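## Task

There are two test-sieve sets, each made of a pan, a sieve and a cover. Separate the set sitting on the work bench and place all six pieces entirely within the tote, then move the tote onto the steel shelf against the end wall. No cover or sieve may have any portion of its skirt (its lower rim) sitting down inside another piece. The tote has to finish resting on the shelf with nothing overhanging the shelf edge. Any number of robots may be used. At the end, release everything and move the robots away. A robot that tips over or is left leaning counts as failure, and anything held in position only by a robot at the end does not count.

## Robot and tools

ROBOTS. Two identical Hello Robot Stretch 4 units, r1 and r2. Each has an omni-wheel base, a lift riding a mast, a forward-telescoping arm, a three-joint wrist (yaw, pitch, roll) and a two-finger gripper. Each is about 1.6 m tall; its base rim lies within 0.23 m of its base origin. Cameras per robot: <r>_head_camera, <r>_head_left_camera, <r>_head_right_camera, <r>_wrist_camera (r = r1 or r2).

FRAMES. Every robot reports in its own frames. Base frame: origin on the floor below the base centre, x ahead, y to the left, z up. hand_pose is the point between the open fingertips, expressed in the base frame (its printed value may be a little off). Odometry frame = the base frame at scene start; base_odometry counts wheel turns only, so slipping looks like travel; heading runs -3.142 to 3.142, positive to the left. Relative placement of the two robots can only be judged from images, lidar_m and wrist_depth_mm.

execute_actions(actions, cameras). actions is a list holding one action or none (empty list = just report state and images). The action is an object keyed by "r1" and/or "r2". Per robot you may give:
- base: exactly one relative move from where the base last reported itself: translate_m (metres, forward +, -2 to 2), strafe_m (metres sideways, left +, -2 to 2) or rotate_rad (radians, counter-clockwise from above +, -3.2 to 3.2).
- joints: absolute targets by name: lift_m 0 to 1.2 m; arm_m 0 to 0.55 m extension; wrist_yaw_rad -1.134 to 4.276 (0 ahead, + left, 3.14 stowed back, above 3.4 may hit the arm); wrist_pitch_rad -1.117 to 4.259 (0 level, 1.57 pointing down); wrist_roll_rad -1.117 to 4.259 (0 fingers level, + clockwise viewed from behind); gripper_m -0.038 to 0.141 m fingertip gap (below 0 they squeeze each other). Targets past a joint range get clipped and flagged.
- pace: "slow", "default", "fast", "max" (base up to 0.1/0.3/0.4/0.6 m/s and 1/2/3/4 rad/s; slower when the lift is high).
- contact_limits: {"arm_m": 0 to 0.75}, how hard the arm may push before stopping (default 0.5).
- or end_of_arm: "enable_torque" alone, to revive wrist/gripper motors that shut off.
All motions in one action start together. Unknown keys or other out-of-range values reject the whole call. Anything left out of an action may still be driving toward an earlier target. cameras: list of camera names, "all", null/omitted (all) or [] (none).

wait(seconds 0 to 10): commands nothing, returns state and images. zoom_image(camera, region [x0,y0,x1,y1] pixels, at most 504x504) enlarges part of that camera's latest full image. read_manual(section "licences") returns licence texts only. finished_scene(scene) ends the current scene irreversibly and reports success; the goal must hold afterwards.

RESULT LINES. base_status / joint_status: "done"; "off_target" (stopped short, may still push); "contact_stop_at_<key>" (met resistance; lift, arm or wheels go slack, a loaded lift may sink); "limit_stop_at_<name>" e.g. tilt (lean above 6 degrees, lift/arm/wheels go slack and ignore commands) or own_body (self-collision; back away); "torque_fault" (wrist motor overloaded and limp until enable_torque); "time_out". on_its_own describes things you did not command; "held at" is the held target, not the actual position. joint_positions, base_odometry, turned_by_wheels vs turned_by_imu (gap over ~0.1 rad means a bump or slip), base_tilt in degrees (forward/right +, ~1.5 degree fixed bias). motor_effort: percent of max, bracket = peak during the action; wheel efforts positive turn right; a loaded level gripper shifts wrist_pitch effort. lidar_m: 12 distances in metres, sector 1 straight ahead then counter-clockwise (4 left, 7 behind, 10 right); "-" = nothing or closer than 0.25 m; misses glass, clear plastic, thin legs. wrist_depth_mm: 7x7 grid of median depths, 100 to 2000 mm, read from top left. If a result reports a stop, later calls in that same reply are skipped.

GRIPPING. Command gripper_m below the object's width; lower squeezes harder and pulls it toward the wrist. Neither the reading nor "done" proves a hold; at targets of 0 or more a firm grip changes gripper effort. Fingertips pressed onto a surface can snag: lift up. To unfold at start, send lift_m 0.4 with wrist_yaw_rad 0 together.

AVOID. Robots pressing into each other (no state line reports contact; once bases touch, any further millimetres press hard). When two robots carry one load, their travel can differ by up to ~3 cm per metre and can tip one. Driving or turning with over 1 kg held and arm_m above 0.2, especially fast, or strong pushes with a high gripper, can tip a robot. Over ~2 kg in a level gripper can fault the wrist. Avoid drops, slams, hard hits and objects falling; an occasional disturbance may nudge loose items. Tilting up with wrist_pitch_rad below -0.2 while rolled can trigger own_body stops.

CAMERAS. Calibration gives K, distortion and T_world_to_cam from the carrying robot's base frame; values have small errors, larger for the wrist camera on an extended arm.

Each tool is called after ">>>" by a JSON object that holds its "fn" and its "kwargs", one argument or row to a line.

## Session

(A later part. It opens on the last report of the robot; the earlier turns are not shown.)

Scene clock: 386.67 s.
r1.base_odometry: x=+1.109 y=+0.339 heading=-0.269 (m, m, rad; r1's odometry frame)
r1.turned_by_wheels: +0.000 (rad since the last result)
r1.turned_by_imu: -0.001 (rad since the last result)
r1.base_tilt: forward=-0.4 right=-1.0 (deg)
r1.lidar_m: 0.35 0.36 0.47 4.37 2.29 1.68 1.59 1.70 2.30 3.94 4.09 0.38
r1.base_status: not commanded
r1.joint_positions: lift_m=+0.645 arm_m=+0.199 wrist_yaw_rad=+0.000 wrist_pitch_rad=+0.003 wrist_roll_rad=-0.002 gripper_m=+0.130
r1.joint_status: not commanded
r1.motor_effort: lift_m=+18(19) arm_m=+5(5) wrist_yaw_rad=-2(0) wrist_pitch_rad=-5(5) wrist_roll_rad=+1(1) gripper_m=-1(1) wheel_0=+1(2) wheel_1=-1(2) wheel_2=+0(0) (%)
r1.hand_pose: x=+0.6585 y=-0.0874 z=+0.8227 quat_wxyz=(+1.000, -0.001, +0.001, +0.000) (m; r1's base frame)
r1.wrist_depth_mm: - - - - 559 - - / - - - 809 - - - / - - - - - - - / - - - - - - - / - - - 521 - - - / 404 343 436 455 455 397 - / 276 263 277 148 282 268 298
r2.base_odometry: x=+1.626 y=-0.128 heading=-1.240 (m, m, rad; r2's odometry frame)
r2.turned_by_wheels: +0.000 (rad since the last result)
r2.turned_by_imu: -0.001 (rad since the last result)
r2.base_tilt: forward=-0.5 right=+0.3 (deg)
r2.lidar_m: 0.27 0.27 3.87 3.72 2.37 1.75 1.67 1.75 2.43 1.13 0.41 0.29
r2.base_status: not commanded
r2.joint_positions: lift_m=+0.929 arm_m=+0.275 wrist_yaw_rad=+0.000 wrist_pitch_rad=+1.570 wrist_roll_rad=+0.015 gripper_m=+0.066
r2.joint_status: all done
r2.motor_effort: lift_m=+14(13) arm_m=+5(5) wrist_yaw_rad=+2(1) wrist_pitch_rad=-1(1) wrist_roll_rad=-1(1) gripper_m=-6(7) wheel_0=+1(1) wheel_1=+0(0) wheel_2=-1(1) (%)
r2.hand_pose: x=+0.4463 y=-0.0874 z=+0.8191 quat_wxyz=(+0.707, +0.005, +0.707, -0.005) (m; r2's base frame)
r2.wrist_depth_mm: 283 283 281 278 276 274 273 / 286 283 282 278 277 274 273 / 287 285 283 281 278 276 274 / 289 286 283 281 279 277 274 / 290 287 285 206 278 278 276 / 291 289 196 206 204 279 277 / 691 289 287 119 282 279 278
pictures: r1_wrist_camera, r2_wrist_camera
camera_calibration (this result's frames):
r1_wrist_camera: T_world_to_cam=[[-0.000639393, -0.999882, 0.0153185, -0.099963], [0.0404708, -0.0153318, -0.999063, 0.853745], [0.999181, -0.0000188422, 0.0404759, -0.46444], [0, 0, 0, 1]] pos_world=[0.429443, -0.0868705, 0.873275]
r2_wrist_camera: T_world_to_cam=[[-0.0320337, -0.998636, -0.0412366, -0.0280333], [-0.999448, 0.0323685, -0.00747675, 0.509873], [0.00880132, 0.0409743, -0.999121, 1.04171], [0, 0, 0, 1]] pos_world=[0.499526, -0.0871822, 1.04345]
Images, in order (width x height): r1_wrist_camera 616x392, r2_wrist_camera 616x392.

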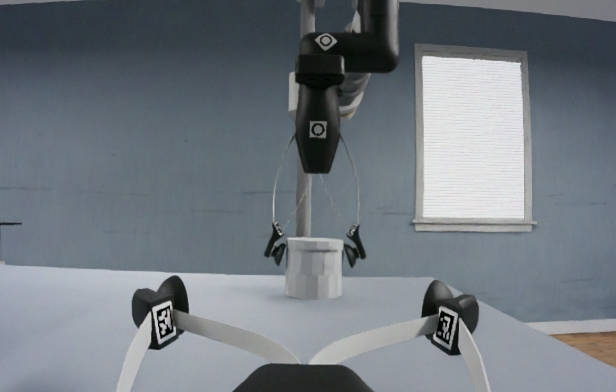

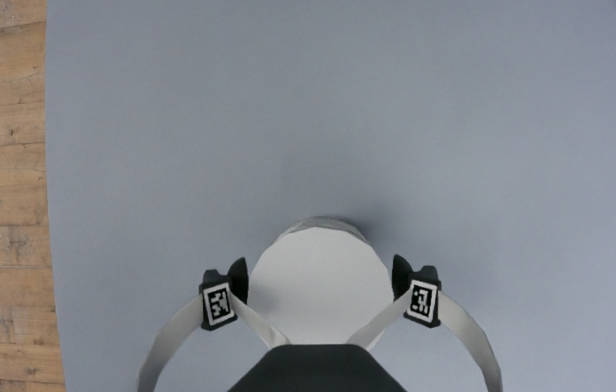

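>>> {"fn": "execute_actions", "kwargs": {
  "actions": [
    {"r2": {"joints": {"gripper_m": 0.058, "lift_m": 0.96}, "pace": "slow"}}
  ],
  "cameras": ["r1_wrist_camera", "r2_wrist_camera"]
}}

>>> {"fn": "zoom_image", "kwargs": {
  "camera": "r1_wrist_camera",
  "region": [240, 180, 400, 310]
}}

Scene clock: 394.00 s.
r1.base_odometry: x=+1.109 y=+0.339 heading=-0.269 (m, m, rad; r1's odometry frame)
r1.turned_by_wheels: +0.000 (rad since the last result)
r1.turned_by_imu: -0.001 (rad since the last result)
r1.base_tilt: forward=-0.4 right=-1.0 (deg)
r1.lidar_m: 0.33 0.35 0.51 4.36 2.32 1.69 1.62 1.70 2.30 3.96 4.09 0.39
r1.base_status: not commanded
r1.joint_positions: lift_m=+0.645 arm_m=+0.199 wrist_yaw_rad=+0.000 wrist_pitch_rad=+0.003 wrist_roll_rad=-0.002 gripper_m=+0.130
r1.joint_status: not commanded
r1.motor_effort: lift_m=+18(19) arm_m=+5(5) wrist_yaw_rad=+0(1) wrist_pitch_rad=-5(4) wrist_roll_rad=-1(0) gripper_m=-2(0) wheel_0=+2(2) wheel_1=-2(2) wheel_2=+0(0) (%)
r1.hand_pose: x=+0.6585 y=-0.0874 z=+0.8227 quat_wxyz=(+1.000, -0.001, +0.001, +0.000) (m; r1's base frame)
r1.wrist_depth_mm: - - - 525 544 - - / - - - 904 - - - / - - - - - - - / - - - - - - - / - - - 564 - - - / 402 345 430 452 452 399 - / 274 263 276 147 282 268 298
r2.base_odometry: x=+1.626 y=-0.128 heading=-1.240 (m, m, rad; r2's odometry frame)
r2.turned_by_wheels: +0.000 (rad since the last result)
r2.turned_by_imu: -0.001 (rad since the last result)
r2.base_tilt: forward=-0.5 right=+0.3 (deg)
r2.lidar_m: 0.27 0.30 3.86 3.69 2.35 1.74 1.66 1.77 2.44 1.11 0.40 0.28
r2.base_status: not commanded
r2.joint_positions: lift_m=+0.960 arm_m=+0.275 wrist_yaw_rad=+0.000 wrist_pitch_rad=+1.570 wrist_roll_rad=+0.015 gripper_m=+0.058
r2.joint_status: all done
r2.motor_effort: lift_m=+22(22) arm_m=+4(4) wrist_yaw_rad=+1(0) wrist_pitch_rad=+2(1) wrist_roll_rad=-1(1) gripper_m=-7(11) wheel_0=+1(1) wheel_1=+0(1) wheel_2=-1(1) (%)
r2.hand_pose: x=+0.4464 y=-0.0874 z=+0.8494 quat_wxyz=(+0.707, +0.005, +0.707, -0.005) (m; r2's base frame)
r2.wrist_depth_mm: 715 314 312 309 306 304 301 / 1138 314 312 310 307 304 303 / 1138 317 314 310 309 306 304 / 1138 317 314 312 309 307 306 / 1118 319 315 202 309 307 306 / 1138 319 193 203 202 309 307 / 1138 320 319 120 310 310 307
pictures: r1_wrist_camera, r2_wrist_camera
camera_calibration (this result's frames):
r1_wrist_camera: T_world_to_cam=[[-0.000639393, -0.999882, 0.0153185, -0.099963], [0.0404708, -0.0153318, -0.999063, 0.853745], [0.999181, -0.0000188436, 0.0404758, -0.464439], [0, 0, 0, 1]] pos_world=[0.429443, -0.0868705, 0.873275]
r2_wrist_camera: T_world_to_cam=[[-0.0320335, -0.998636, -0.0412366, -0.0267841], [-0.999448, 0.0323683, -0.00747675, 0.510103], [0.00880131, 0.0409743, -0.999121, 1.07198], [0, 0, 0, 1]] pos_world=[0.499529, -0.0871822, 1.07374]
Images, in order (width x height): r1_wrist_camera 616x392, r2_wrist_camera 616x392.

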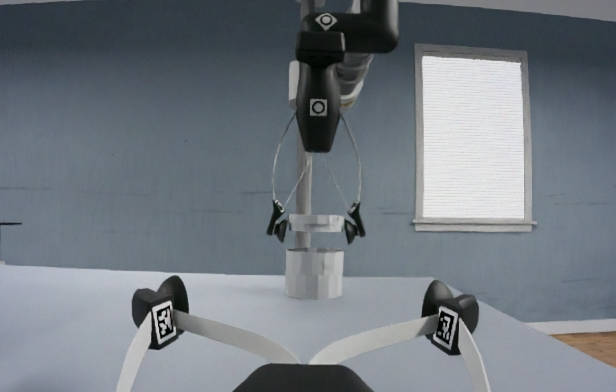

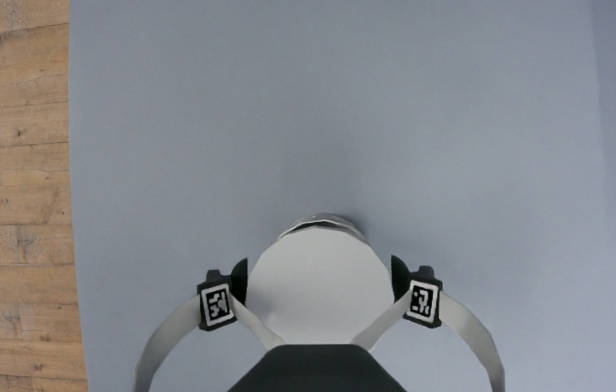

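Region (240, 180, 400, 310) of r1_wrist_camera's 616x392 image, scaled by 3.150; it fills the top 410 rows of this view, and the rest is white.

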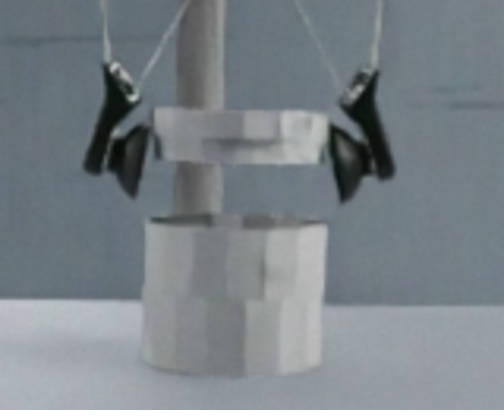

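>>> {"fn": "execute_actions", "kwargs": {
  "actions": [
    {"r2": {"base": {"strafe_m": -0.53}, "joints": {"lift_m": 1.07, "arm_m": 0.46}, "pace": "default"}}
  ],
  "cameras": ["r1_head_camera", "r2_wrist_camera", "r2_head_camera"]
}}

Scene clock: 470.33 s.
r1.base_odometry: x=+1.109 y=+0.339 heading=-0.269 (m, m, rad; r1's odometry frame)
r1.turned_by_wheels: +0.000 (rad since the last result)
r1.turned_by_imu: -0.001 (rad since the last result)
r1.base_tilt: forward=-0.4 right=-1.0 (deg)
r1.lidar_m: 0.34 0.36 0.49 4.38 2.30 1.69 1.60 1.69 2.34 3.91 4.12 0.40
r1.base_status: not commanded
r1.joint_positions: lift_m=+0.645 arm_m=+0.199 wrist_yaw_rad=+0.000 wrist_pitch_rad=+0.003 wrist_roll_rad=-0.002 gripper_m=+0.130
r1.joint_status: not commanded
r1.motor_effort: lift_m=+18(18) arm_m=+5(5) wrist_yaw_rad=-1(1) wrist_pitch_rad=-6(5) wrist_roll_rad=+0(0) gripper_m=-1(0) wheel_0=+2(1) wheel_1=-2(2) wheel_2=+0(0) (%)
r1.hand_pose: x=+0.6585 y=-0.0874 z=+0.8227 quat_wxyz=(+1.000, -0.001, +0.001, +0.000) (m; r1's base frame)
r1.wrist_depth_mm: - 1008 - - - - - / - - - - - - - / - - - - - - - / - - - - - - - / - - - - - - - / 399 343 436 452 452 402 - / 273 262 276 147 282 267 297
r2.base_odometry: x=+1.125 y=-0.300 heading=-1.240 (m, m, rad; r2's odometry frame)
r2.turned_by_wheels: +0.000 (rad since the last result)
r2.turned_by_imu: +0.000 (rad since the last result)
r2.base_tilt: forward=-0.5 right=+0.4 (deg)
r2.lidar_m: 0.26 0.28 0.40 4.23 2.39 1.78 1.67 1.80 2.45 4.02 0.42 0.29
r2.base_status: done
r2.joint_positions: lift_m=+1.070 arm_m=+0.459 wrist_yaw_rad=+0.000 wrist_pitch_rad=+1.570 wrist_roll_rad=+0.015 gripper_m=+0.058
r2.joint_status: all done
r2.motor_effort: lift_m=+21(19) arm_m=+4(4) wrist_yaw_rad=+0(1) wrist_pitch_rad=+0(0) wrist_roll_rad=+0(0) gripper_m=-7(11) wheel_0=+0(7) wheel_1=+0(10) wheel_2=+0(2) (%)
r2.hand_pose: x=+0.6304 y=-0.0874 z=+0.9594 quat_wxyz=(+0.707, +0.005, +0.707, -0.005) (m; r2's base frame)
r2.wrist_depth_mm: 427 427 377 415 413 370 410 / 430 427 384 415 399 384 410 / 430 430 384 418 415 394 413 / 433 427 424 421 418 373 415 / 433 433 364 202 418 379 415 / 436 430 193 203 201 330 415 / 436 433 407 120 413 373 418
pictures: r1_head_camera, r2_head_camera, r2_wrist_camera
camera_calibration (this result's frames):
r2_wrist_camera: T_world_to_cam=[[-0.032068, -0.998635, -0.0412354, -0.0163305], [-0.999447, 0.0324013, -0.00743934, 0.694803], [0.00876527, 0.040974, -0.999122, 1.18034], [0, 0, 0, 1]] pos_world=[0.683549, -0.087184, 1.1838]
Images, in order (width x height): r1_head_camera 420x560, r2_head_camera 420x560, r2_wrist_camera 616x392.

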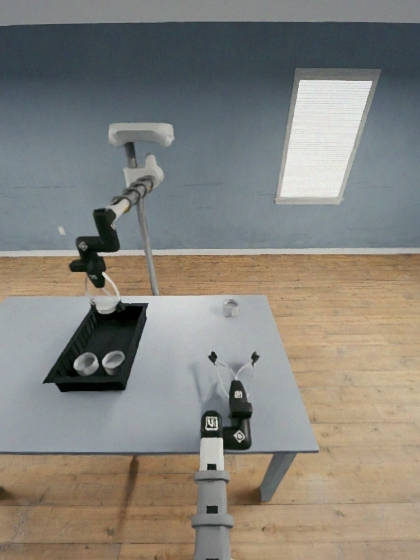

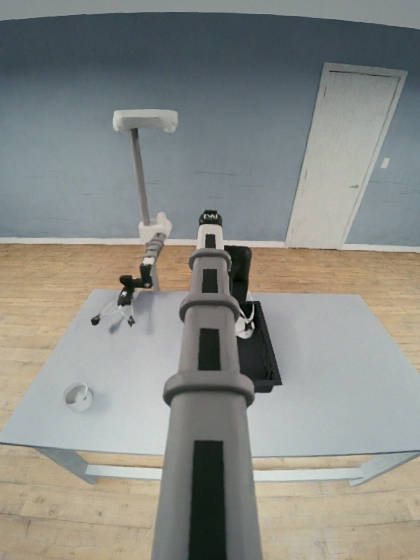

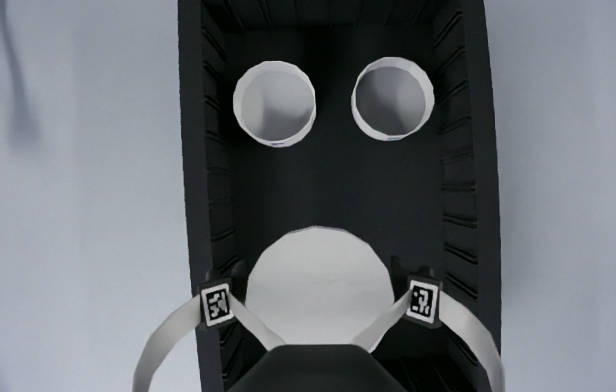

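>>> {"fn": "execute_actions", "kwargs": {
  "actions": [
    {"r2": {"base": {"strafe_m": -0.021}, "joints": {"lift_m": 0.97, "arm_m": 0.509}, "pace": "default"}}
  ],
  "cameras": ["r2_wrist_camera"]
}}

Scene clock: 493.33 s.
r1.base_odometry: x=+1.109 y=+0.339 heading=-0.269 (m, m, rad; r1's odometry frame)
r1.turned_by_wheels: +0.000 (rad since the last result)
r1.turned_by_imu: -0.001 (rad since the last result)
r1.base_tilt: forward=-0.4 right=-1.0 (deg)
r1.lidar_m: 0.34 0.33 0.48 4.37 2.33 1.72 1.62 1.69 2.34 3.92 4.06 0.35
r1.base_status: not commanded
r1.joint_positions: lift_m=+0.645 arm_m=+0.199 wrist_yaw_rad=+0.000 wrist_pitch_rad=+0.003 wrist_roll_rad=-0.002 gripper_m=+0.130
r1.joint_status: not commanded
r1.motor_effort: lift_m=+18(18) arm_m=+5(5) wrist_yaw_rad=-1(1) wrist_pitch_rad=-5(5) wrist_roll_rad=+0(0) gripper_m=+0(1) wheel_0=+1(1) wheel_1=-2(2) wheel_2=+0(0) (%)
r1.hand_pose: x=+0.6585 y=-0.0874 z=+0.8227 quat_wxyz=(+1.000, -0.001, +0.001, +0.000) (m; r1's base frame)
r1.wrist_depth_mm: - - - - - - - / - 1008 - - - - - / - - - - - - - / - - - - - - - / - - - - - - - / 402 343 433 449 455 404 - / 277 264 276 148 281 268 297
r2.base_odometry: x=+1.105 y=-0.307 heading=-1.240 (m, m, rad; r2's odometry frame)
r2.turned_by_wheels: +0.000 (rad since the last result)
r2.turned_by_imu: -0.001 (rad since the last result)
r2.base_tilt: forward=-0.5 right=+0.3 (deg)
r2.lidar_m: 0.26 0.30 0.38 4.28 2.39 1.74 1.65 1.74 2.43 4.03 0.42 0.29
r2.base_status: done
r2.joint_positions: lift_m=+0.970 arm_m=+0.508 wrist_yaw_rad=+0.000 wrist_pitch_rad=+1.570 wrist_roll_rad=+0.015 gripper_m=+0.058
r2.joint_status: all done
r2.motor_effort: lift_m=+14(12) arm_m=+4(3) wrist_yaw_rad=+1(0) wrist_pitch_rad=-1(1) wrist_roll_rad=-2(0) gripper_m=-9(10) wheel_0=-1(8) wheel_1=+1(7) wheel_2=+0(2) (%)
r2.hand_pose: x=+0.6794 y=-0.0874 z=+0.8600 quat_wxyz=(+0.707, +0.005, +0.707, -0.005) (m; r2's base frame)
r2.wrist_depth_mm: 325 262 301 312 312 236 312 / 327 264 320 317 314 248 314 / 329 260 297 317 298 255 314 / 329 257 322 320 317 260 315 / 332 252 322 202 317 265 315 / 332 246 193 204 201 230 317 / 332 240 325 120 320 231 319
pictures: r2_wrist_camera
camera_calibration (this result's frames):
r2_wrist_camera: T_world_to_cam=[[-0.032091, -0.998634, -0.0412355, -0.0188414], [-0.999446, 0.0324244, -0.00744292, 0.74304], [0.00876979, 0.0409738, -0.999122, 1.08061], [0, 0, 0, 1]] pos_world=[0.732547, -0.0871852, 1.08442]
Images, in order (width x height): r2_wrist_camera 616x392.

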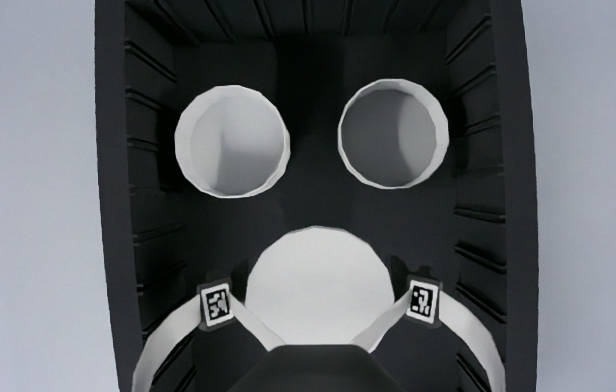

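>>> {"fn": "execute_actions", "kwargs": {
  "actions": [
    {"r2": {"joints": {"lift_m": 0.899}, "pace": "slow"}}
  ],
  "cameras": ["r2_wrist_camera", "r1_head_camera"]
}}

Scene clock: 498.70 s.
r1.base_odometry: x=+1.109 y=+0.339 heading=-0.269 (m, m, rad; r1's odometry frame)
r1.turned_by_wheels: +0.000 (rad since the last result)
r1.turned_by_imu: -0.001 (rad since the last result)
r1.base_tilt: forward=-0.4 right=-1.0 (deg)
r1.lidar_m: 0.31 0.37 0.51 4.40 2.32 1.72 1.63 1.70 2.33 3.94 4.10 0.37
r1.base_status: not commanded
r1.joint_positions: lift_m=+0.645 arm_m=+0.199 wrist_yaw_rad=+0.000 wrist_pitch_rad=+0.003 wrist_roll_rad=-0.002 gripper_m=+0.130
r1.joint_status: not commanded
r1.motor_effort: lift_m=+18(18) arm_m=+5(5) wrist_yaw_rad=-2(1) wrist_pitch_rad=-4(5) wrist_roll_rad=-1(1) gripper_m=+0(1) wheel_0=+1(2) wheel_1=-2(2) wheel_2=+0(0) (%)
r1.hand_pose: x=+0.6585 y=-0.0874 z=+0.8227 quat_wxyz=(+1.000, -0.001, +0.001, +0.000) (m; r1's base frame)
r1.wrist_depth_mm: 621 - - - - - - / - 1025 - - - - - / - 1160 - - - - - / - - - - - - - / - - - - - - - / 404 342 442 455 455 404 - / 273 264 277 148 282 268 298
r2.base_odometry: x=+1.105 y=-0.307 heading=-1.240 (m, m, rad; r2's odometry frame)
r2.turned_by_wheels: +0.000 (rad since the last result)
r2.turned_by_imu: -0.001 (rad since the last result)
r2.base_tilt: forward=-0.5 right=+0.3 (deg)
r2.lidar_m: 0.26 0.29 0.40 4.27 2.38 1.74 1.67 1.73 2.44 4.02 0.41 0.27
r2.base_status: not commanded
r2.joint_positions: lift_m=+0.899 arm_m=+0.508 wrist_yaw_rad=+0.000 wrist_pitch_rad=+1.570 wrist_roll_rad=+0.015 gripper_m=+0.058
r2.joint_status: all done
r2.motor_effort: lift_m=+13(12) arm_m=+4(4) wrist_yaw_rad=+2(1) wrist_pitch_rad=-2(2) wrist_roll_rad=-1(0) gripper_m=-13(11) wheel_0=-1(1) wheel_1=+1(1) wheel_2=+0(0) (%)
r2.hand_pose: x=+0.6794 y=-0.0874 z=+0.7891 quat_wxyz=(+0.707, +0.005, +0.707, -0.005) (m; r2's base frame)
r2.wrist_depth_mm: 172 241 247 246 243 230 - / 167 213 224 245 226 214 178 / 167 216 224 246 228 224 182 / 166 223 226 248 245 244 185 / 166 236 250 202 246 245 190 / 167 216 193 204 201 227 190 / 167 197 252 120 248 227 -
pictures: r1_head_camera, r2_wrist_camera
camera_calibration (this result's frames):
r2_wrist_camera: T_world_to_cam=[[-0.032091, -0.998634, -0.0412355, -0.0217686], [-0.999446, 0.0324244, -0.00744292, 0.742514], [0.00876979, 0.0409738, -0.999122, 1.00969], [0, 0, 0, 1]] pos_world=[0.732549, -0.0871852, 1.01343]
Images, in order (width x height): r1_head_camera 420x560, r2_wrist_camera 616x392.

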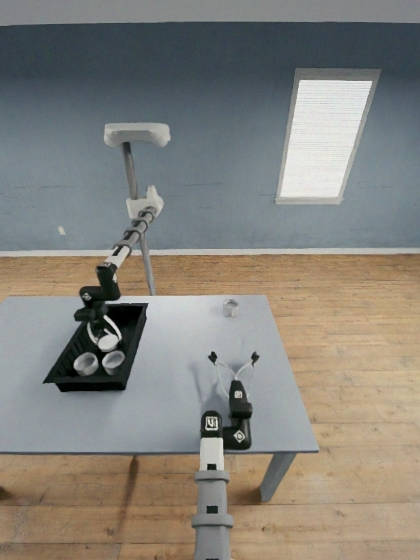

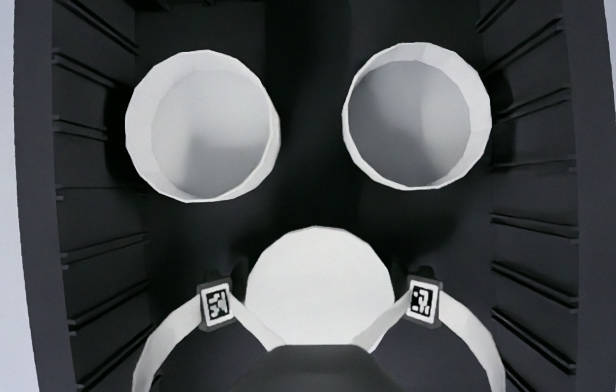

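>>> {"fn": "execute_actions", "kwargs": {
  "actions": [
    {"r2": {"joints": {"gripper_m": 0.097}, "pace": "slow"}}
  ],
  "cameras": ["r2_wrist_camera"]
}}

Scene clock: 504.20 s.
r1.base_odometry: x=+1.109 y=+0.339 heading=-0.269 (m, m, rad; r1's odometry frame)
r1.turned_by_wheels: +0.000 (rad since the last result)
r1.turned_by_imu: -0.001 (rad since the last result)
r1.base_tilt: forward=-0.3 right=-1.0 (deg)
r1.lidar_m: 0.36 0.35 0.50 4.38 2.33 1.70 1.62 1.71 2.32 3.92 4.08 0.39
r1.base_status: not commanded
r1.joint_positions: lift_m=+0.645 arm_m=+0.199 wrist_yaw_rad=+0.000 wrist_pitch_rad=+0.003 wrist_roll_rad=-0.002 gripper_m=+0.130
r1.joint_status: not commanded
r1.motor_effort: lift_m=+18(19) arm_m=+5(5) wrist_yaw_rad=-1(0) wrist_pitch_rad=-5(5) wrist_roll_rad=+0(0) gripper_m=-1(1) wheel_0=+1(1) wheel_1=-2(2) wheel_2=+0(0) (%)
r1.hand_pose: x=+0.6585 y=-0.0874 z=+0.8227 quat_wxyz=(+1.000, -0.001, +0.001, +0.000) (m; r1's base frame)
r1.wrist_depth_mm: 621 - - - - - - / - 991 - - - - - / - 1138 - - - - - / - - - - - - - / - - - - - - - / 402 343 436 459 459 402 - / 276 263 277 148 282 270 297
r2.base_odometry: x=+1.105 y=-0.307 heading=-1.240 (m, m, rad; r2's odometry frame)
r2.turned_by_wheels: +0.000 (rad since the last result)
r2.turned_by_imu: -0.001 (rad since the last result)
r2.base_tilt: forward=-0.4 right=+0.3 (deg)
r2.lidar_m: 0.27 0.26 0.41 4.27 2.37 1.74 1.65 1.77 2.43 4.05 0.41 0.29
r2.base_status: not commanded
r2.joint_positions: lift_m=+0.899 arm_m=+0.508 wrist_yaw_rad=+0.000 wrist_pitch_rad=+1.570 wrist_roll_rad=+0.015 gripper_m=+0.097
r2.joint_status: all done
r2.motor_effort: lift_m=+13(13) arm_m=+4(4) wrist_yaw_rad=+1(1) wrist_pitch_rad=-2(1) wrist_roll_rad=-2(1) gripper_m=-4(14) wheel_0=-1(1) wheel_1=+1(1) wheel_2=+0(0) (%)
r2.hand_pose: x=+0.6794 y=-0.0874 z=+0.7891 quat_wxyz=(+0.707, +0.005, +0.707, -0.005) (m; r2's base frame)
r2.wrist_depth_mm: 172 242 248 246 244 229 - / 167 213 224 246 226 215 177 / 167 216 224 247 227 224 182 / 166 223 226 248 246 243 185 / 166 236 251 226 246 244 190 / 167 227 202 227 226 227 190 / 167 193 253 121 248 227 -
pictures: r2_wrist_camera
camera_calibration (this result's frames):
r2_wrist_camera: T_world_to_cam=[[-0.0320908, -0.998634, -0.0412355, -0.0217688], [-0.999446, 0.0324242, -0.0074428, 0.742514], [0.00876966, 0.0409738, -0.999122, 1.00969], [0, 0, 0, 1]] pos_world=[0.73255, -0.0871852, 1.01343]
Images, in order (width x height): r2_wrist_camera 616x392.

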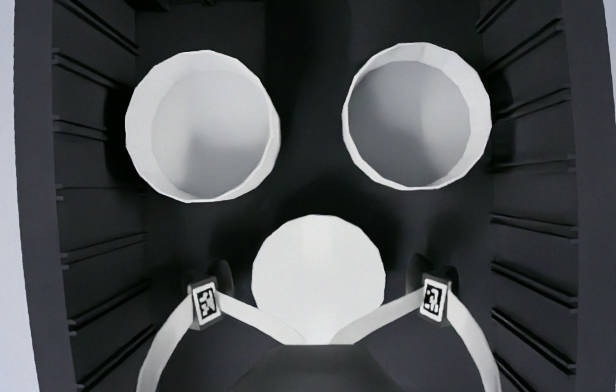

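>>> {"fn": "execute_actions", "kwargs": {
  "actions": [
    {"r2": {"joints": {"lift_m": 1.01, "gripper_m": 0.10}, "pace": "fast"}}
  ],
  "cameras": []
}}

>>> {"fn": "execute_actions", "kwargs": {
  "actions": [
    {"r2": {"base": {"strafe_m": 0.551}, "joints": {"arm_m": 0.275}, "pace": "fast"}}
  ],
  "cameras": ["r1_wrist_camera", "r2_wrist_camera"]
}}

>>> {"fn": "zoom_image", "kwargs": {
  "camera": "r1_wrist_camera",
  "region": [240, 150, 400, 310]
}}

Scene clock: 518.73 s.
r1.base_odometry: x=+1.109 y=+0.339 heading=-0.269 (m, m, rad; r1's odometry frame)
r1.turned_by_wheels: +0.000 (rad since the last result)
r1.turned_by_imu: -0.001 (rad since the last result)
r1.base_tilt: forward=-0.4 right=-1.0 (deg)
r1.lidar_m: 0.33 0.35 0.49 4.38 2.27 1.69 1.63 1.70 2.35 3.95 4.11 0.38
r1.base_status: not commanded
r1.joint_positions: lift_m=+0.645 arm_m=+0.199 wrist_yaw_rad=+0.000 wrist_pitch_rad=+0.003 wrist_roll_rad=-0.002 gripper_m=+0.130
r1.joint_status: not commanded
r1.motor_effort: lift_m=+19(19) arm_m=+5(5) wrist_yaw_rad=-2(0) wrist_pitch_rad=-6(5) wrist_roll_rad=+0(0) gripper_m=-2(1) wheel_0=+2(2) wheel_1=-2(2) wheel_2=+0(0) (%)
r1.hand_pose: x=+0.6585 y=-0.0874 z=+0.8227 quat_wxyz=(+1.000, -0.001, +0.001, +0.000) (m; r1's base frame)
r1.wrist_depth_mm: - 1042 - - - - - / - 1060 - - - - - / - - - - - - - / - - - - - - - / - - - - - - - / 399 343 439 452 455 399 - / 274 264 277 148 282 268 297
r2.base_odometry: x=+1.105 y=-0.307 heading=-1.240 (m, m, rad; r2's odometry frame)
r2.turned_by_wheels: +0.000 (rad since the last result)
r2.turned_by_imu: -0.001 (rad since the last result)
r2.base_tilt: forward=-0.4 right=+0.3 (deg)
r2.lidar_m: 0.27 0.28 0.42 4.26 2.38 1.74 1.68 1.79 2.44 4.00 0.43 0.30
r2.base_status: not commanded
r2.joint_positions: lift_m=+1.010 arm_m=+0.508 wrist_yaw_rad=+0.000 wrist_pitch_rad=+1.570 wrist_roll_rad=+0.015 gripper_m=+0.100
r2.joint_status: all done
r2.motor_effort: lift_m=+21(20) arm_m=+4(4) wrist_yaw_rad=+1(1) wrist_pitch_rad=-1(1) wrist_roll_rad=+1(1) gripper_m=-2(3) wheel_0=-1(1) wheel_1=+1(1) wheel_2=+0(0) (%)
r2.hand_pose: x=+0.6794 y=-0.0874 z=+0.8994 quat_wxyz=(+0.707, +0.005, +0.707, -0.005) (m; r2's base frame)
r2.wrist_depth_mm: 366 296 300 315 319 300 347 / 368 314 359 357 355 290 351 / 370 309 336 357 340 304 353 / 370 304 362 359 357 310 355 / 373 368 362 338 357 285 355 / 375 373 217 362 213 270 357 / 375 373 364 121 362 312 357
pictures: none
No camera images: the call's "cameras" was empty. Leave "cameras" out to get every camera's image.

Scene clock: 521.60 s.
r1.base_odometry: x=+1.109 y=+0.339 heading=-0.269 (m, m, rad; r1's odometry frame)
r1.turned_by_wheels: +0.000 (rad since the last result)
r1.turned_by_imu: -0.001 (rad since the last result)
r1.base_tilt: forward=-0.4 right=-1.0 (deg)
r1.lidar_m: 0.34 0.36 0.48 4.39 2.31 1.70 1.61 1.69 2.35 3.93 4.08 0.40
r1.base_status: not commanded
r1.joint_positions: lift_m=+0.645 arm_m=+0.199 wrist_yaw_rad=+0.000 wrist_pitch_rad=+0.003 wrist_roll_rad=-0.002 gripper_m=+0.130
r1.joint_status: not commanded
r1.motor_effort: lift_m=+18(18) arm_m=+5(5) wrist_yaw_rad=+0(1) wrist_pitch_rad=-5(5) wrist_roll_rad=+1(0) gripper_m=+0(0) wheel_0=+2(1) wheel_1=-2(2) wheel_2=+0(0) (%)
r1.hand_pose: x=+0.6585 y=-0.0874 z=+0.8227 quat_wxyz=(+1.000, -0.001, +0.001, +0.000) (m; r1's base frame)
r1.wrist_depth_mm: - - - 778 - - - / - - - 1008 - - - / - - - - - - - / - - - - - - - / - - - - - - - / 399 343 436 452 455 402 - / 273 263 276 148 283 268 298
r2.base_odometry: x=+1.626 y=-0.128 heading=-1.240 (m, m, rad; r2's odometry frame)
r2.turned_by_wheels: +0.000 (rad since the last result)
r2.turned_by_imu: -0.002 (rad since the last result)
r2.base_tilt: forward=-0.4 right=+0.3 (deg)
r2.lidar_m: 0.27 0.32 3.85 3.71 2.39 1.73 1.65 1.75 2.42 1.12 0.38 0.28
r2.base_status: done
r2.joint_positions: lift_m=+1.010 arm_m=+0.276 wrist_yaw_rad=+0.000 wrist_pitch_rad=+1.570 wrist_roll_rad=+0.015 gripper_m=+0.100
r2.joint_status: all done
r2.motor_effort: lift_m=+21(21) arm_m=-4(3) wrist_yaw_rad=+2(0) wrist_pitch_rad=-2(2) wrist_roll_rad=-1(1) gripper_m=+1(2) wheel_0=+1(9) wheel_1=-1(7) wheel_2=+0(1) (%)
r2.hand_pose: x=+0.4468 y=-0.0874 z=+0.8994 quat_wxyz=(+0.707, +0.005, +0.707, -0.005) (m; r2's base frame)
r2.wrist_depth_mm: 1182 364 362 359 357 353 351 / 1160 366 364 359 359 353 353 / 1160 368 366 362 357 355 351 / 1182 368 364 362 359 357 355 / 1182 370 366 329 362 359 355 / 1182 373 217 330 213 357 357 / 1205 373 370 121 364 359 357
pictures: r1_wrist_camera, r2_wrist_camera
camera_calibration (this result's frames):
r1_wrist_camera: T_world_to_cam=[[-0.000639329, -0.999882, 0.0153184, -0.0999629], [0.0404707, -0.0153317, -0.999063, 0.853745], [0.999181, -0.0000187843, 0.0404758, -0.464439], [0, 0, 0, 1]] pos_world=[0.429443, -0.0868705, 0.873275]
r2_wrist_camera: T_world_to_cam=[[-0.032238, -0.99863, -0.0412278, -0.0246209], [-0.999444, 0.0325616, -0.00720249, 0.5107], [0.00853506, 0.0409727, -0.999124, 1.12212], [0, 0, 0, 1]] pos_world=[0.500045, -0.0871925, 1.1238]
Images, in order (width x height): r1_wrist_camera 616x392, r2_wrist_camera 616x392.

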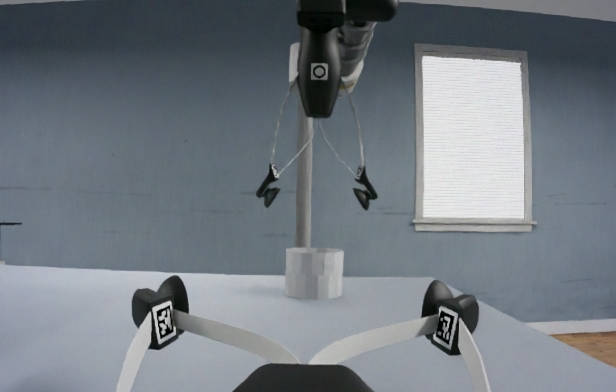

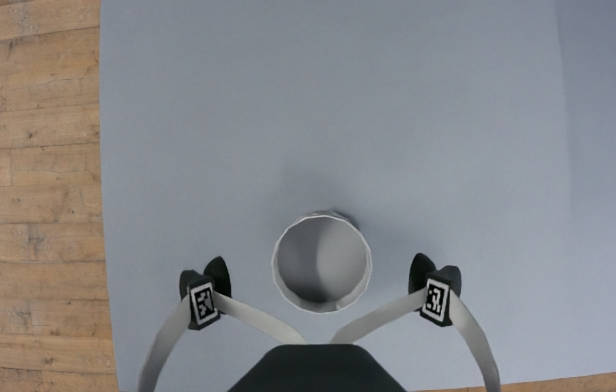

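Region (240, 150, 400, 310) of r1_wrist_camera's 616x392 image, scaled by 3.150.

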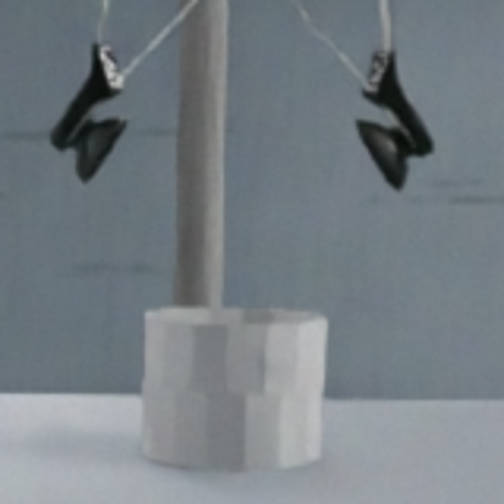

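>>> {"fn": "execute_actions", "kwargs": {
  "actions": [
    {"r2": {"joints": {"lift_m": 0.916}, "pace": "default"}}
  ],
  "cameras": []
}}

>>> {"fn": "execute_actions", "kwargs": {
  "actions": [
    {"r2": {"joints": {"gripper_m": 0.058}, "pace": "default"}}
  ],
  "cameras": ["r1_wrist_camera", "r2_wrist_camera"]
}}

>>> {"fn": "zoom_image", "kwargs": {
  "camera": "r1_wrist_camera",
  "region": [240, 200, 400, 310]
}}

Scene clock: 528.07 s.
r1.base_odometry: x=+1.109 y=+0.339 heading=-0.269 (m, m, rad; r1's odometry frame)
r1.turned_by_wheels: +0.000 (rad since the last result)
r1.turned_by_imu: -0.001 (rad since the last result)
r1.base_tilt: forward=-0.4 right=-1.0 (deg)
r1.lidar_m: 0.35 0.34 0.49 4.41 2.32 1.70 1.62 1.69 2.34 3.90 4.10 0.40
r1.base_status: not commanded
r1.joint_positions: lift_m=+0.645 arm_m=+0.199 wrist_yaw_rad=+0.000 wrist_pitch_rad=+0.003 wrist_roll_rad=-0.002 gripper_m=+0.130
r1.joint_status: not commanded
r1.motor_effort: lift_m=+18(19) arm_m=+5(5) wrist_yaw_rad=-2(1) wrist_pitch_rad=-5(5) wrist_roll_rad=+0(0) gripper_m=-1(1) wheel_0=+1(1) wheel_1=-2(2) wheel_2=+0(0) (%)
r1.hand_pose: x=+0.6585 y=-0.0874 z=+0.8227 quat_wxyz=(+1.000, -0.001, +0.001, +0.000) (m; r1's base frame)
r1.wrist_depth_mm: - - - - 585 - - / - - - 525 - - - / - - - - - - - / - - - - - - - / - - - 1042 - - - / 402 345 439 449 455 402 - / 274 263 278 148 285 268 300
r2.base_odometry: x=+1.626 y=-0.128 heading=-1.240 (m, m, rad; r2's odometry frame)
r2.turned_by_wheels: +0.000 (rad since the last result)
r2.turned_by_imu: -0.001 (rad since the last result)
r2.base_tilt: forward=-0.4 right=+0.3 (deg)
r2.lidar_m: 0.26 0.28 3.87 3.72 2.38 1.72 1.68 1.76 2.46 1.09 0.42 0.31
r2.base_status: not commanded
r2.joint_positions: lift_m=+0.916 arm_m=+0.276 wrist_yaw_rad=+0.000 wrist_pitch_rad=+1.570 wrist_roll_rad=+0.015 gripper_m=+0.100
r2.joint_status: all done
r2.motor_effort: lift_m=+14(19) arm_m=-4(4) wrist_yaw_rad=+1(1) wrist_pitch_rad=-2(2) wrist_roll_rad=-1(1) gripper_m=+3(4) wheel_0=+2(1) wheel_1=-1(1) wheel_2=-1(0) (%)
r2.hand_pose: x=+0.4468 y=-0.0874 z=+0.8061 quat_wxyz=(+0.707, +0.005, +0.707, -0.005) (m; r2's base frame)
r2.wrist_depth_mm: 272 270 268 264 264 260 259 / 273 271 268 267 264 262 259 / 274 272 270 267 265 263 262 / 274 272 270 268 266 265 264 / 276 274 271 236 266 265 264 / 277 276 216 236 212 265 265 / 278 276 273 121 268 267 266
pictures: none
No camera images: the call's "cameras" was empty. Leave "cameras" out to get every camera's image.

Scene clock: 529.33 s.
r1.base_odometry: x=+1.109 y=+0.339 heading=-0.269 (m, m, rad; r1's odometry frame)
r1.turned_by_wheels: +0.000 (rad since the last result)
r1.turned_by_imu: +0.000 (rad since the last result)
r1.base_tilt: forward=-0.4 right=-1.0 (deg)
r1.lidar_m: 0.35 0.36 0.51 4.37 2.32 1.69 1.62 1.70 2.34 3.93 4.07 0.35
r1.base_status: not commanded
r1.joint_positions: lift_m=+0.645 arm_m=+0.199 wrist_yaw_rad=+0.000 wrist_pitch_rad=+0.003 wrist_roll_rad=-0.002 gripper_m=+0.130
r1.joint_status: not commanded
r1.motor_effort: lift_m=+19(18) arm_m=+5(5) wrist_yaw_rad=-1(1) wrist_pitch_rad=-5(5) wrist_roll_rad=+1(1) gripper_m=-1(0) wheel_0=+1(1) wheel_1=-2(2) wheel_2=+0(0) (%)
r1.hand_pose: x=+0.6585 y=-0.0874 z=+0.8227 quat_wxyz=(+1.000, -0.001, +0.001, +0.000) (m; r1's base frame)
r1.wrist_depth_mm: - - - - 585 - - / - - - 525 - - - / - - - - - - - / - - - - - - - / - - - 535 - - - / 404 340 439 452 452 404 - / 274 262 277 148 282 270 300
r2.base_odometry: x=+1.626 y=-0.128 heading=-1.240 (m, m, rad; r2's odometry frame)
r2.turned_by_wheels: +0.000 (rad since the last result)
r2.turned_by_imu: +0.000 (rad since the last result)
r2.base_tilt: forward=-0.4 right=+0.4 (deg)
r2.lidar_m: 0.27 0.27 3.84 3.73 2.40 1.75 1.66 1.73 2.46 1.14 0.43 0.30
r2.base_status: not commanded
r2.joint_positions: lift_m=+0.916 arm_m=+0.276 wrist_yaw_rad=+0.000 wrist_pitch_rad=+1.570 wrist_roll_rad=+0.015 gripper_m=+0.058
r2.joint_status: all done
r2.motor_effort: lift_m=+13(13) arm_m=-4(4) wrist_yaw_rad=+2(2) wrist_pitch_rad=-2(1) wrist_roll_rad=-1(2) gripper_m=-6(9) wheel_0=+1(1) wheel_1=-1(1) wheel_2=-1(0) (%)
r2.hand_pose: x=+0.4468 y=-0.0874 z=+0.8061 quat_wxyz=(+0.707, +0.005, +0.707, -0.005) (m; r2's base frame)
r2.wrist_depth_mm: 272 270 268 265 264 260 259 / 273 271 268 267 264 262 260 / 273 272 270 267 265 263 260 / 274 272 270 268 266 264 262 / 276 273 272 228 266 265 263 / 277 274 193 229 207 265 264 / 277 276 274 120 267 265 264
pictures: r1_wrist_camera, r2_wrist_camera
camera_calibration (this result's frames):
r1_wrist_camera: T_world_to_cam=[[-0.000639329, -0.999882, 0.0153186, -0.0999631], [0.0404708, -0.0153319, -0.999063, 0.853745], [0.999181, -0.0000187762, 0.0404758, -0.464439], [0, 0, 0, 1]] pos_world=[0.429443, -0.0868705, 0.873275]
r2_wrist_camera: T_world_to_cam=[[-0.0322379, -0.99863, -0.0412278, -0.028471], [-0.999444, 0.0325615, -0.00720249, 0.510025], [0.00853505, 0.0409727, -0.999124, 1.02882], [0, 0, 0, 1]] pos_world=[0.500043, -0.0871925, 1.03041]
Images, in order (width x height): r1_wrist_camera 616x392, r2_wrist_camera 616x392.

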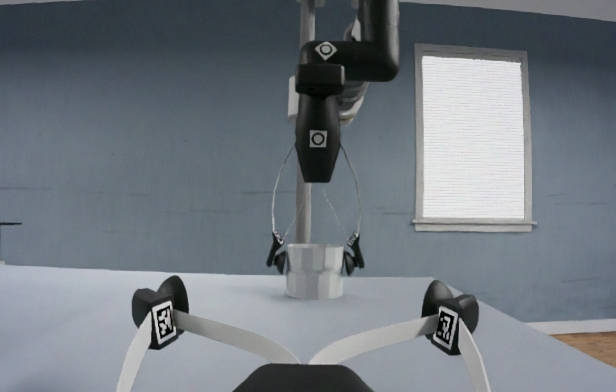

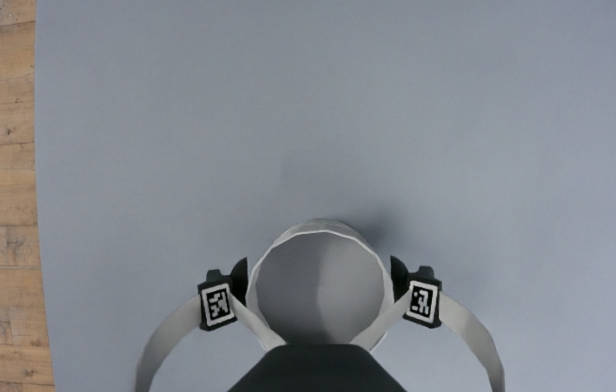

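Region (240, 200, 400, 310) of r1_wrist_camera's 616x392 image, scaled by 3.150; it fills the top 346 rows of this view, and the rest is white.

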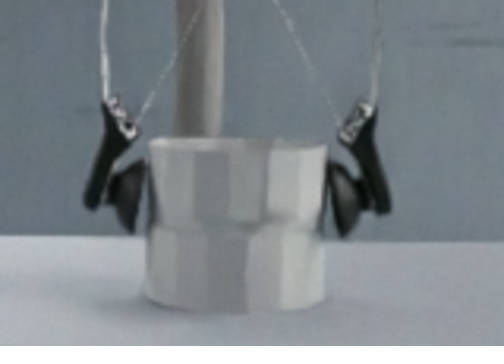

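>>> {"fn": "execute_actions", "kwargs": {
  "actions": [
    {"r2": {"joints": {"lift_m": 0.965}, "pace": "slow"}}
  ],
  "cameras": ["r1_wrist_camera"]
}}

>>> {"fn": "zoom_image", "kwargs": {
  "camera": "r1_wrist_camera",
  "region": [240, 170, 400, 310]
}}

Scene clock: 536.07 s.
r1.base_odometry: x=+1.109 y=+0.339 heading=-0.269 (m, m, rad; r1's odometry frame)
r1.turned_by_wheels: +0.000 (rad since the last result)
r1.turned_by_imu: -0.001 (rad since the last result)
r1.base_tilt: forward=-0.3 right=-1.0 (deg)
r1.lidar_m: 0.35 0.37 0.49 4.38 2.32 1.72 1.63 1.71 2.34 3.94 4.10 0.38
r1.base_status: not commanded
r1.joint_positions: lift_m=+0.645 arm_m=+0.199 wrist_yaw_rad=+0.000 wrist_pitch_rad=+0.003 wrist_roll_rad=-0.002 gripper_m=+0.130
r1.joint_status: not commanded
r1.motor_effort: lift_m=+18(19) arm_m=+5(5) wrist_yaw_rad=-1(1) wrist_pitch_rad=-5(5) wrist_roll_rad=+0(1) gripper_m=-1(0) wheel_0=+2(1) wheel_1=-2(2) wheel_2=+0(0) (%)
r1.hand_pose: x=+0.6585 y=-0.0874 z=+0.8227 quat_wxyz=(+1.000, -0.001, +0.001, +0.000) (m; r1's base frame)
r1.wrist_depth_mm: - - - 521 750 - - / - - - 960 - - - / - - - - - - - / - - - - - - - / - - - 1025 - - - / 402 345 436 452 455 399 - / 276 263 276 148 282 268 297
r2.base_odometry: x=+1.626 y=-0.128 heading=-1.240 (m, m, rad; r2's odometry frame)
r2.turned_by_wheels: +0.000 (rad since the last result)
r2.turned_by_imu: -0.001 (rad since the last result)
r2.base_tilt: forward=-0.5 right=+0.4 (deg)
r2.lidar_m: 0.27 0.30 3.85 3.72 2.39 1.73 1.67 1.75 2.43 1.13 0.41 0.30
r2.base_status: not commanded
r2.joint_positions: lift_m=+0.965 arm_m=+0.276 wrist_yaw_rad=+0.000 wrist_pitch_rad=+1.570 wrist_roll_rad=+0.015 gripper_m=+0.058
r2.joint_status: all done
r2.motor_effort: lift_m=+22(23) arm_m=-4(4) wrist_yaw_rad=+1(2) wrist_pitch_rad=-2(1) wrist_roll_rad=-1(0) gripper_m=-8(7) wheel_0=+1(1) wheel_1=-1(1) wheel_2=+0(0) (%)
r2.hand_pose: x=+0.4468 y=-0.0874 z=+0.8543 quat_wxyz=(+0.707, +0.005, +0.707, -0.005) (m; r2's base frame)
r2.wrist_depth_mm: 1118 319 317 314 310 307 306 / 1118 320 317 315 312 310 307 / 1118 320 319 315 314 310 309 / 1118 322 319 317 314 312 309 / 1138 324 320 228 315 314 312 / 1138 324 193 229 208 314 312 / 1138 327 324 120 317 314 312
pictures: r1_wrist_camera
camera_calibration (this result's frames):
r1_wrist_camera: T_world_to_cam=[[-0.000639329, -0.999882, 0.0153184, -0.0999629], [0.0404708, -0.0153317, -0.999063, 0.853745], [0.999181, -0.0000187827, 0.0404758, -0.464439], [0, 0, 0, 1]] pos_world=[0.429443, -0.0868705, 0.873275]
Images, in order (width x height): r1_wrist_camera 616x392.

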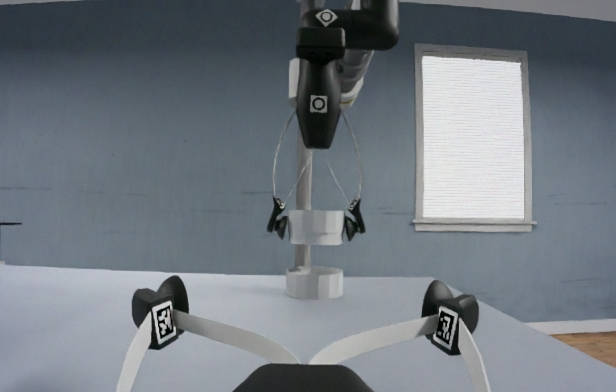

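Region (240, 170, 400, 310) of r1_wrist_camera's 616x392 image, scaled by 3.150; it fills the top 441 rows of this view, and the rest is white.

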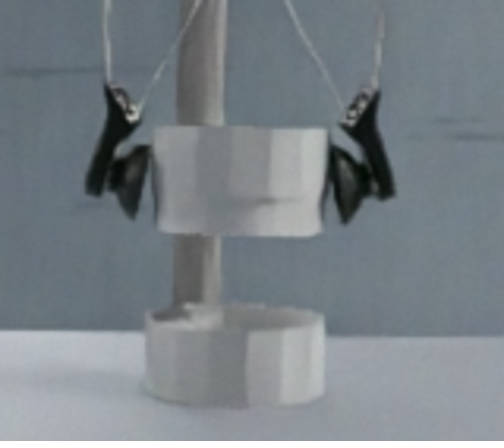

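>>> {"fn": "execute_actions", "kwargs": {
  "actions": [
    {"r2": {"base": {"strafe_m": -0.551}, "joints": {"lift_m": 1.03, "arm_m": 0.404}, "pace": "default"}}
  ],
  "cameras": ["r2_wrist_camera", "r1_head_camera"]
}}

Scene clock: 548.50 s.
r1.base_odometry: x=+1.109 y=+0.339 heading=-0.269 (m, m, rad; r1's odometry frame)
r1.turned_by_wheels: +0.000 (rad since the last result)
r1.turned_by_imu: -0.001 (rad since the last result)
r1.base_tilt: forward=-0.4 right=-1.0 (deg)
r1.lidar_m: 0.34 0.34 0.49 4.39 2.31 1.71 1.61 1.68 2.33 3.92 4.08 0.35
r1.base_status: not commanded
r1.joint_positions: lift_m=+0.645 arm_m=+0.199 wrist_yaw_rad=+0.000 wrist_pitch_rad=+0.003 wrist_roll_rad=-0.002 gripper_m=+0.130
r1.joint_status: not commanded
r1.motor_effort: lift_m=+18(19) arm_m=+5(5) wrist_yaw_rad=-1(0) wrist_pitch_rad=-5(4) wrist_roll_rad=+0(0) gripper_m=+0(1) wheel_0=+1(2) wheel_1=-2(2) wheel_2=+0(0) (%)
r1.hand_pose: x=+0.6585 y=-0.0874 z=+0.8227 quat_wxyz=(+1.000, -0.001, +0.001, +0.000) (m; r1's base frame)
r1.wrist_depth_mm: - 976 - - - - - / - 1098 - - - - - / - - - - - - - / - - - - - - - / - - - - - - - / 402 343 436 455 455 402 - / 274 263 276 148 282 268 298
r2.base_odometry: x=+1.105 y=-0.307 heading=-1.240 (m, m, rad; r2's odometry frame)
r2.turned_by_wheels: +0.000 (rad since the last result)
r2.turned_by_imu: +0.000 (rad since the last result)
r2.base_tilt: forward=-0.4 right=+0.3 (deg)
r2.lidar_m: 0.26 0.27 0.41 4.26 2.39 1.73 1.67 1.75 2.47 4.01 0.43 0.29
r2.base_status: done
r2.joint_positions: lift_m=+1.030 arm_m=+0.403 wrist_yaw_rad=+0.000 wrist_pitch_rad=+1.570 wrist_roll_rad=+0.015 gripper_m=+0.058
r2.joint_status: all done
r2.motor_effort: lift_m=+21(28) arm_m=+4(4) wrist_yaw_rad=+0(2) wrist_pitch_rad=-2(1) wrist_roll_rad=-1(1) gripper_m=-9(10) wheel_0=-2(8) wheel_1=+1(9) wheel_2=+0(1) (%)
r2.hand_pose: x=+0.5744 y=-0.0874 z=+0.9194 quat_wxyz=(+0.707, +0.005, +0.707, -0.005) (m; r2's base frame)
r2.wrist_depth_mm: 387 384 353 357 355 315 373 / 389 384 375 375 373 325 373 / 389 384 382 355 375 338 373 / 392 389 379 379 377 315 375 / 394 389 382 228 379 319 377 / 397 389 193 229 208 290 377 / 397 397 309 120 294 293 377
pictures: r1_head_camera, r2_wrist_camera
camera_calibration (this result's frames):
r2_wrist_camera: T_world_to_cam=[[-0.0321334, -0.998633, -0.0412357, -0.0197387], [-0.999445, 0.0324671, -0.00744804, 0.63854], [0.00877666, 0.0409735, -0.999122, 1.14084], [0, 0, 0, 1]] pos_world=[0.627539, -0.0871875, 1.14378]
Images, in order (width x height): r1_head_camera 420x560, r2_wrist_camera 616x392.

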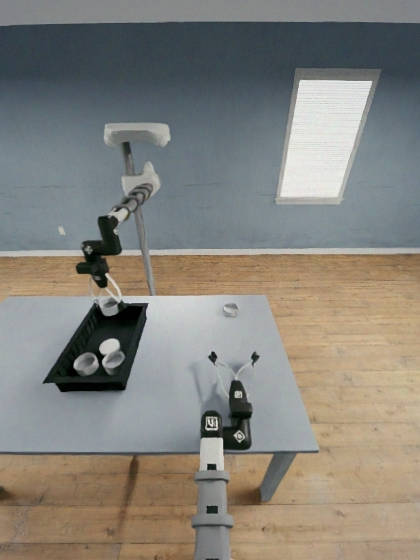

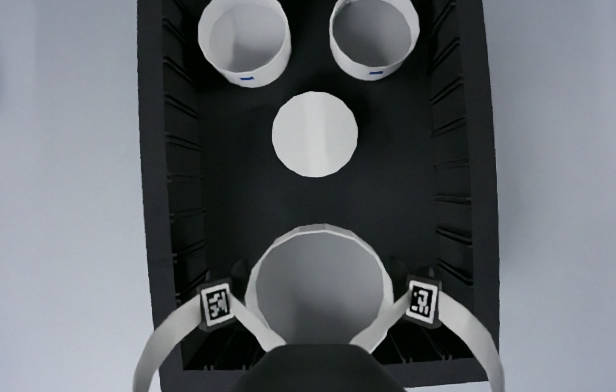

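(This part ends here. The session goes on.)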